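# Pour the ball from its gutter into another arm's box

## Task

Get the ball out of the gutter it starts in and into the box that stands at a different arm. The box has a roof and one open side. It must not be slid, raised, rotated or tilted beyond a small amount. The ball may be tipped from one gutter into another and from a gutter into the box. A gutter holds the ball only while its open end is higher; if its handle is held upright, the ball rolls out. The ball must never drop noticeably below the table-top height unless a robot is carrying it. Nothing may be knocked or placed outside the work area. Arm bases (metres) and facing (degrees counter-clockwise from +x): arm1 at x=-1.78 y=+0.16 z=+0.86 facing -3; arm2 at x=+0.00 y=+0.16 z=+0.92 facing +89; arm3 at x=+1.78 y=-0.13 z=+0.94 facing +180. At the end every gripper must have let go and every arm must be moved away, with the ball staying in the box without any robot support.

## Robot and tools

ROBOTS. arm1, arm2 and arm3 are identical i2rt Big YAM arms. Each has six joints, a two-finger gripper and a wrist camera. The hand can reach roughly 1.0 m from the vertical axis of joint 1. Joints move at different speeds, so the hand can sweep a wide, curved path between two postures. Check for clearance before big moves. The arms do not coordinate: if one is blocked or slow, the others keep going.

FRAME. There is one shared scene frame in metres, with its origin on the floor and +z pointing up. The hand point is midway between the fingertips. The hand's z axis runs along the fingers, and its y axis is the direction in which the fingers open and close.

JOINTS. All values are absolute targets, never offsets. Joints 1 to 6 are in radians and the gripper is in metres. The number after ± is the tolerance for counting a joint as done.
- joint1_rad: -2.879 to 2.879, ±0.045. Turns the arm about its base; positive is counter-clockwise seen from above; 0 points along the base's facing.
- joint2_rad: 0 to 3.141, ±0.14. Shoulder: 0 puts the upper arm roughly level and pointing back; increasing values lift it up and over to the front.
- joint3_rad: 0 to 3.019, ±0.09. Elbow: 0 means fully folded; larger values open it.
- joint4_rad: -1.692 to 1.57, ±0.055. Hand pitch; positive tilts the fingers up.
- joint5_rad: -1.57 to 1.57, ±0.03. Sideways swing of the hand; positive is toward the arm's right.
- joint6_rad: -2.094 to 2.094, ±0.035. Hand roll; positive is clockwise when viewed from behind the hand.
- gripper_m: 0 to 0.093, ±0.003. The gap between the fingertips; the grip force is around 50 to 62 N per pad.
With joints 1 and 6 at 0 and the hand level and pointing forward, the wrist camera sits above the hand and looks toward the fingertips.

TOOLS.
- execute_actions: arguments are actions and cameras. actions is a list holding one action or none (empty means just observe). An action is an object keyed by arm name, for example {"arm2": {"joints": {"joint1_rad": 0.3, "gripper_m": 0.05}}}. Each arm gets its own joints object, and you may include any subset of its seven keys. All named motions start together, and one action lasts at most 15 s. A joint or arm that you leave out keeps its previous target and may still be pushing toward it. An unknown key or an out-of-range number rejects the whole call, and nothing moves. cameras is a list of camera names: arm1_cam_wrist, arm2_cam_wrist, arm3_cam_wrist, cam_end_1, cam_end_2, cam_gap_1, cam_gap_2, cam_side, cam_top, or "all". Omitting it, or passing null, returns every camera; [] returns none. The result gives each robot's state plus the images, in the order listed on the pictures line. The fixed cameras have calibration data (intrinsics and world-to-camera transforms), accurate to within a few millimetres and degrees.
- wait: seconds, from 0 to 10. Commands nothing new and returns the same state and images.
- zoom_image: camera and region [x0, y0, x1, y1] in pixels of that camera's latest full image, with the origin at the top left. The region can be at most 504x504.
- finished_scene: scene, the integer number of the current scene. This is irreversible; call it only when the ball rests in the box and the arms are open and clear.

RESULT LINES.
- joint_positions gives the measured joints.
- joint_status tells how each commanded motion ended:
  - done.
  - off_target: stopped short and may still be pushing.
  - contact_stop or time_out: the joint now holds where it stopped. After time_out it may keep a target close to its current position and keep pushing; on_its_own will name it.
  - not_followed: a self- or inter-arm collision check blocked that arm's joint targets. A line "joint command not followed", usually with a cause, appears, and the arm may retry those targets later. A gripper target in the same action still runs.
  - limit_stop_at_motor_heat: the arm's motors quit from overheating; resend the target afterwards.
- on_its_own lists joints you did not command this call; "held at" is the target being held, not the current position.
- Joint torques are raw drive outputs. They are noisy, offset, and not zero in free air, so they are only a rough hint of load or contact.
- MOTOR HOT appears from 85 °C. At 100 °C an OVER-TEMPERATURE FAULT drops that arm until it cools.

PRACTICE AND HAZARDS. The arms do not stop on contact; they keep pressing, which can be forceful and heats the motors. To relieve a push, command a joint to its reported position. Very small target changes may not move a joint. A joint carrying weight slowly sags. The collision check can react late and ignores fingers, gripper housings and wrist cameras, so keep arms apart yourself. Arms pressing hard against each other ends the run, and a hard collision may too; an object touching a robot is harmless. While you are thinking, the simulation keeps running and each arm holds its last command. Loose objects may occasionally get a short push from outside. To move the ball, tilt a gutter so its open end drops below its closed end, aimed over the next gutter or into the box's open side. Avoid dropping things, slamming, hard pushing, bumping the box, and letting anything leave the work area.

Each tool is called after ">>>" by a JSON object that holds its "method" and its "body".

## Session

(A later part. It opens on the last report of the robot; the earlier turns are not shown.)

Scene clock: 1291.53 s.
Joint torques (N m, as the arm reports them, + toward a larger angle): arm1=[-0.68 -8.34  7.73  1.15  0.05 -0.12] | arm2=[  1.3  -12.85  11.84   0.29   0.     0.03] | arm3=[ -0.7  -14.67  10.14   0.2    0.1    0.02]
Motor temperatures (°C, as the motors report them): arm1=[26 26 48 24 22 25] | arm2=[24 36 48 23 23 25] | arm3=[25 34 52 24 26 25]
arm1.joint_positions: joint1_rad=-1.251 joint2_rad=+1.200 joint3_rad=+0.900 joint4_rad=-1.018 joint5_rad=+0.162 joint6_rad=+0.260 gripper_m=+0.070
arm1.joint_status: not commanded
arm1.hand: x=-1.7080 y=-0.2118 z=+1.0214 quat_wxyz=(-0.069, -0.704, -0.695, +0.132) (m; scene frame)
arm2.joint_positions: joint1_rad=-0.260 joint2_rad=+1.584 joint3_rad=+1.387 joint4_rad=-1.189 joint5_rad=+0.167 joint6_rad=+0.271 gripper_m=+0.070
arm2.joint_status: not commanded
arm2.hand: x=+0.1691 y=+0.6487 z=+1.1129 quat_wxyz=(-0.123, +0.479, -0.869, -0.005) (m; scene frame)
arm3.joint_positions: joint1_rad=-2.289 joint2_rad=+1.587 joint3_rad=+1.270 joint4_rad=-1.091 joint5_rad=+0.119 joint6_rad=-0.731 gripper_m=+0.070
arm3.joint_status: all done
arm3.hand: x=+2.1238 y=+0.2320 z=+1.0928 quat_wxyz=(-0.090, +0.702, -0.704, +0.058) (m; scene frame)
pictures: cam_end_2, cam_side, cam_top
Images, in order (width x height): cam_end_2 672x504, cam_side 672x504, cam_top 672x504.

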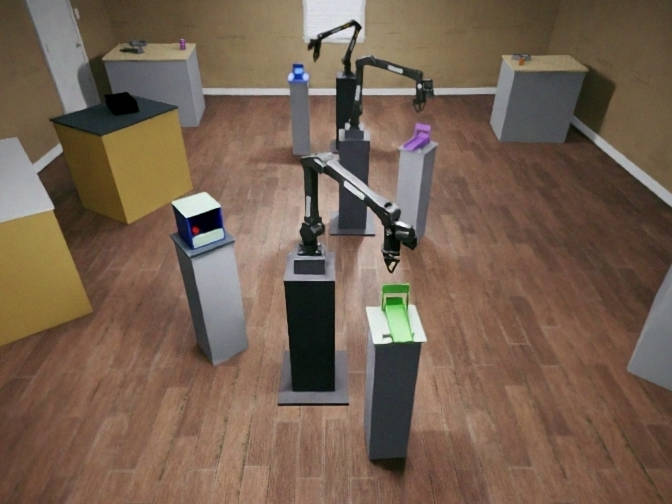

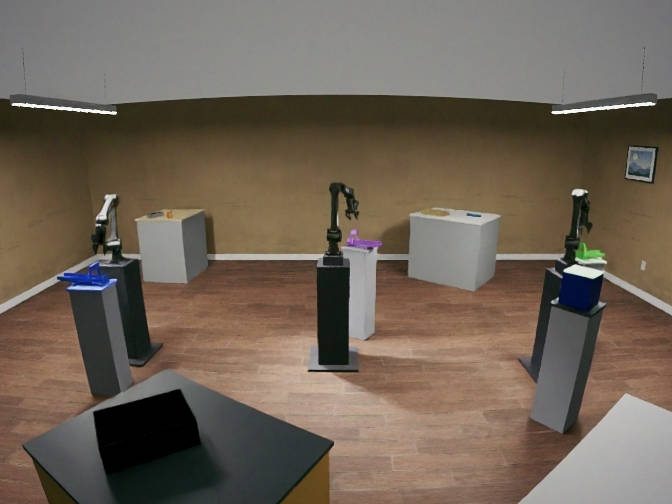

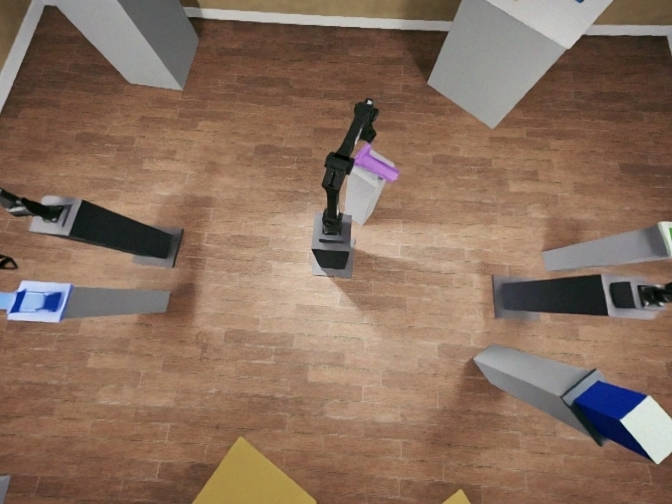

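Ball is in the box, all gutters released and arms clear.

>>> {"method": "finished_scene", "body": {"scene": 1}}

The scene is finished: the task was done.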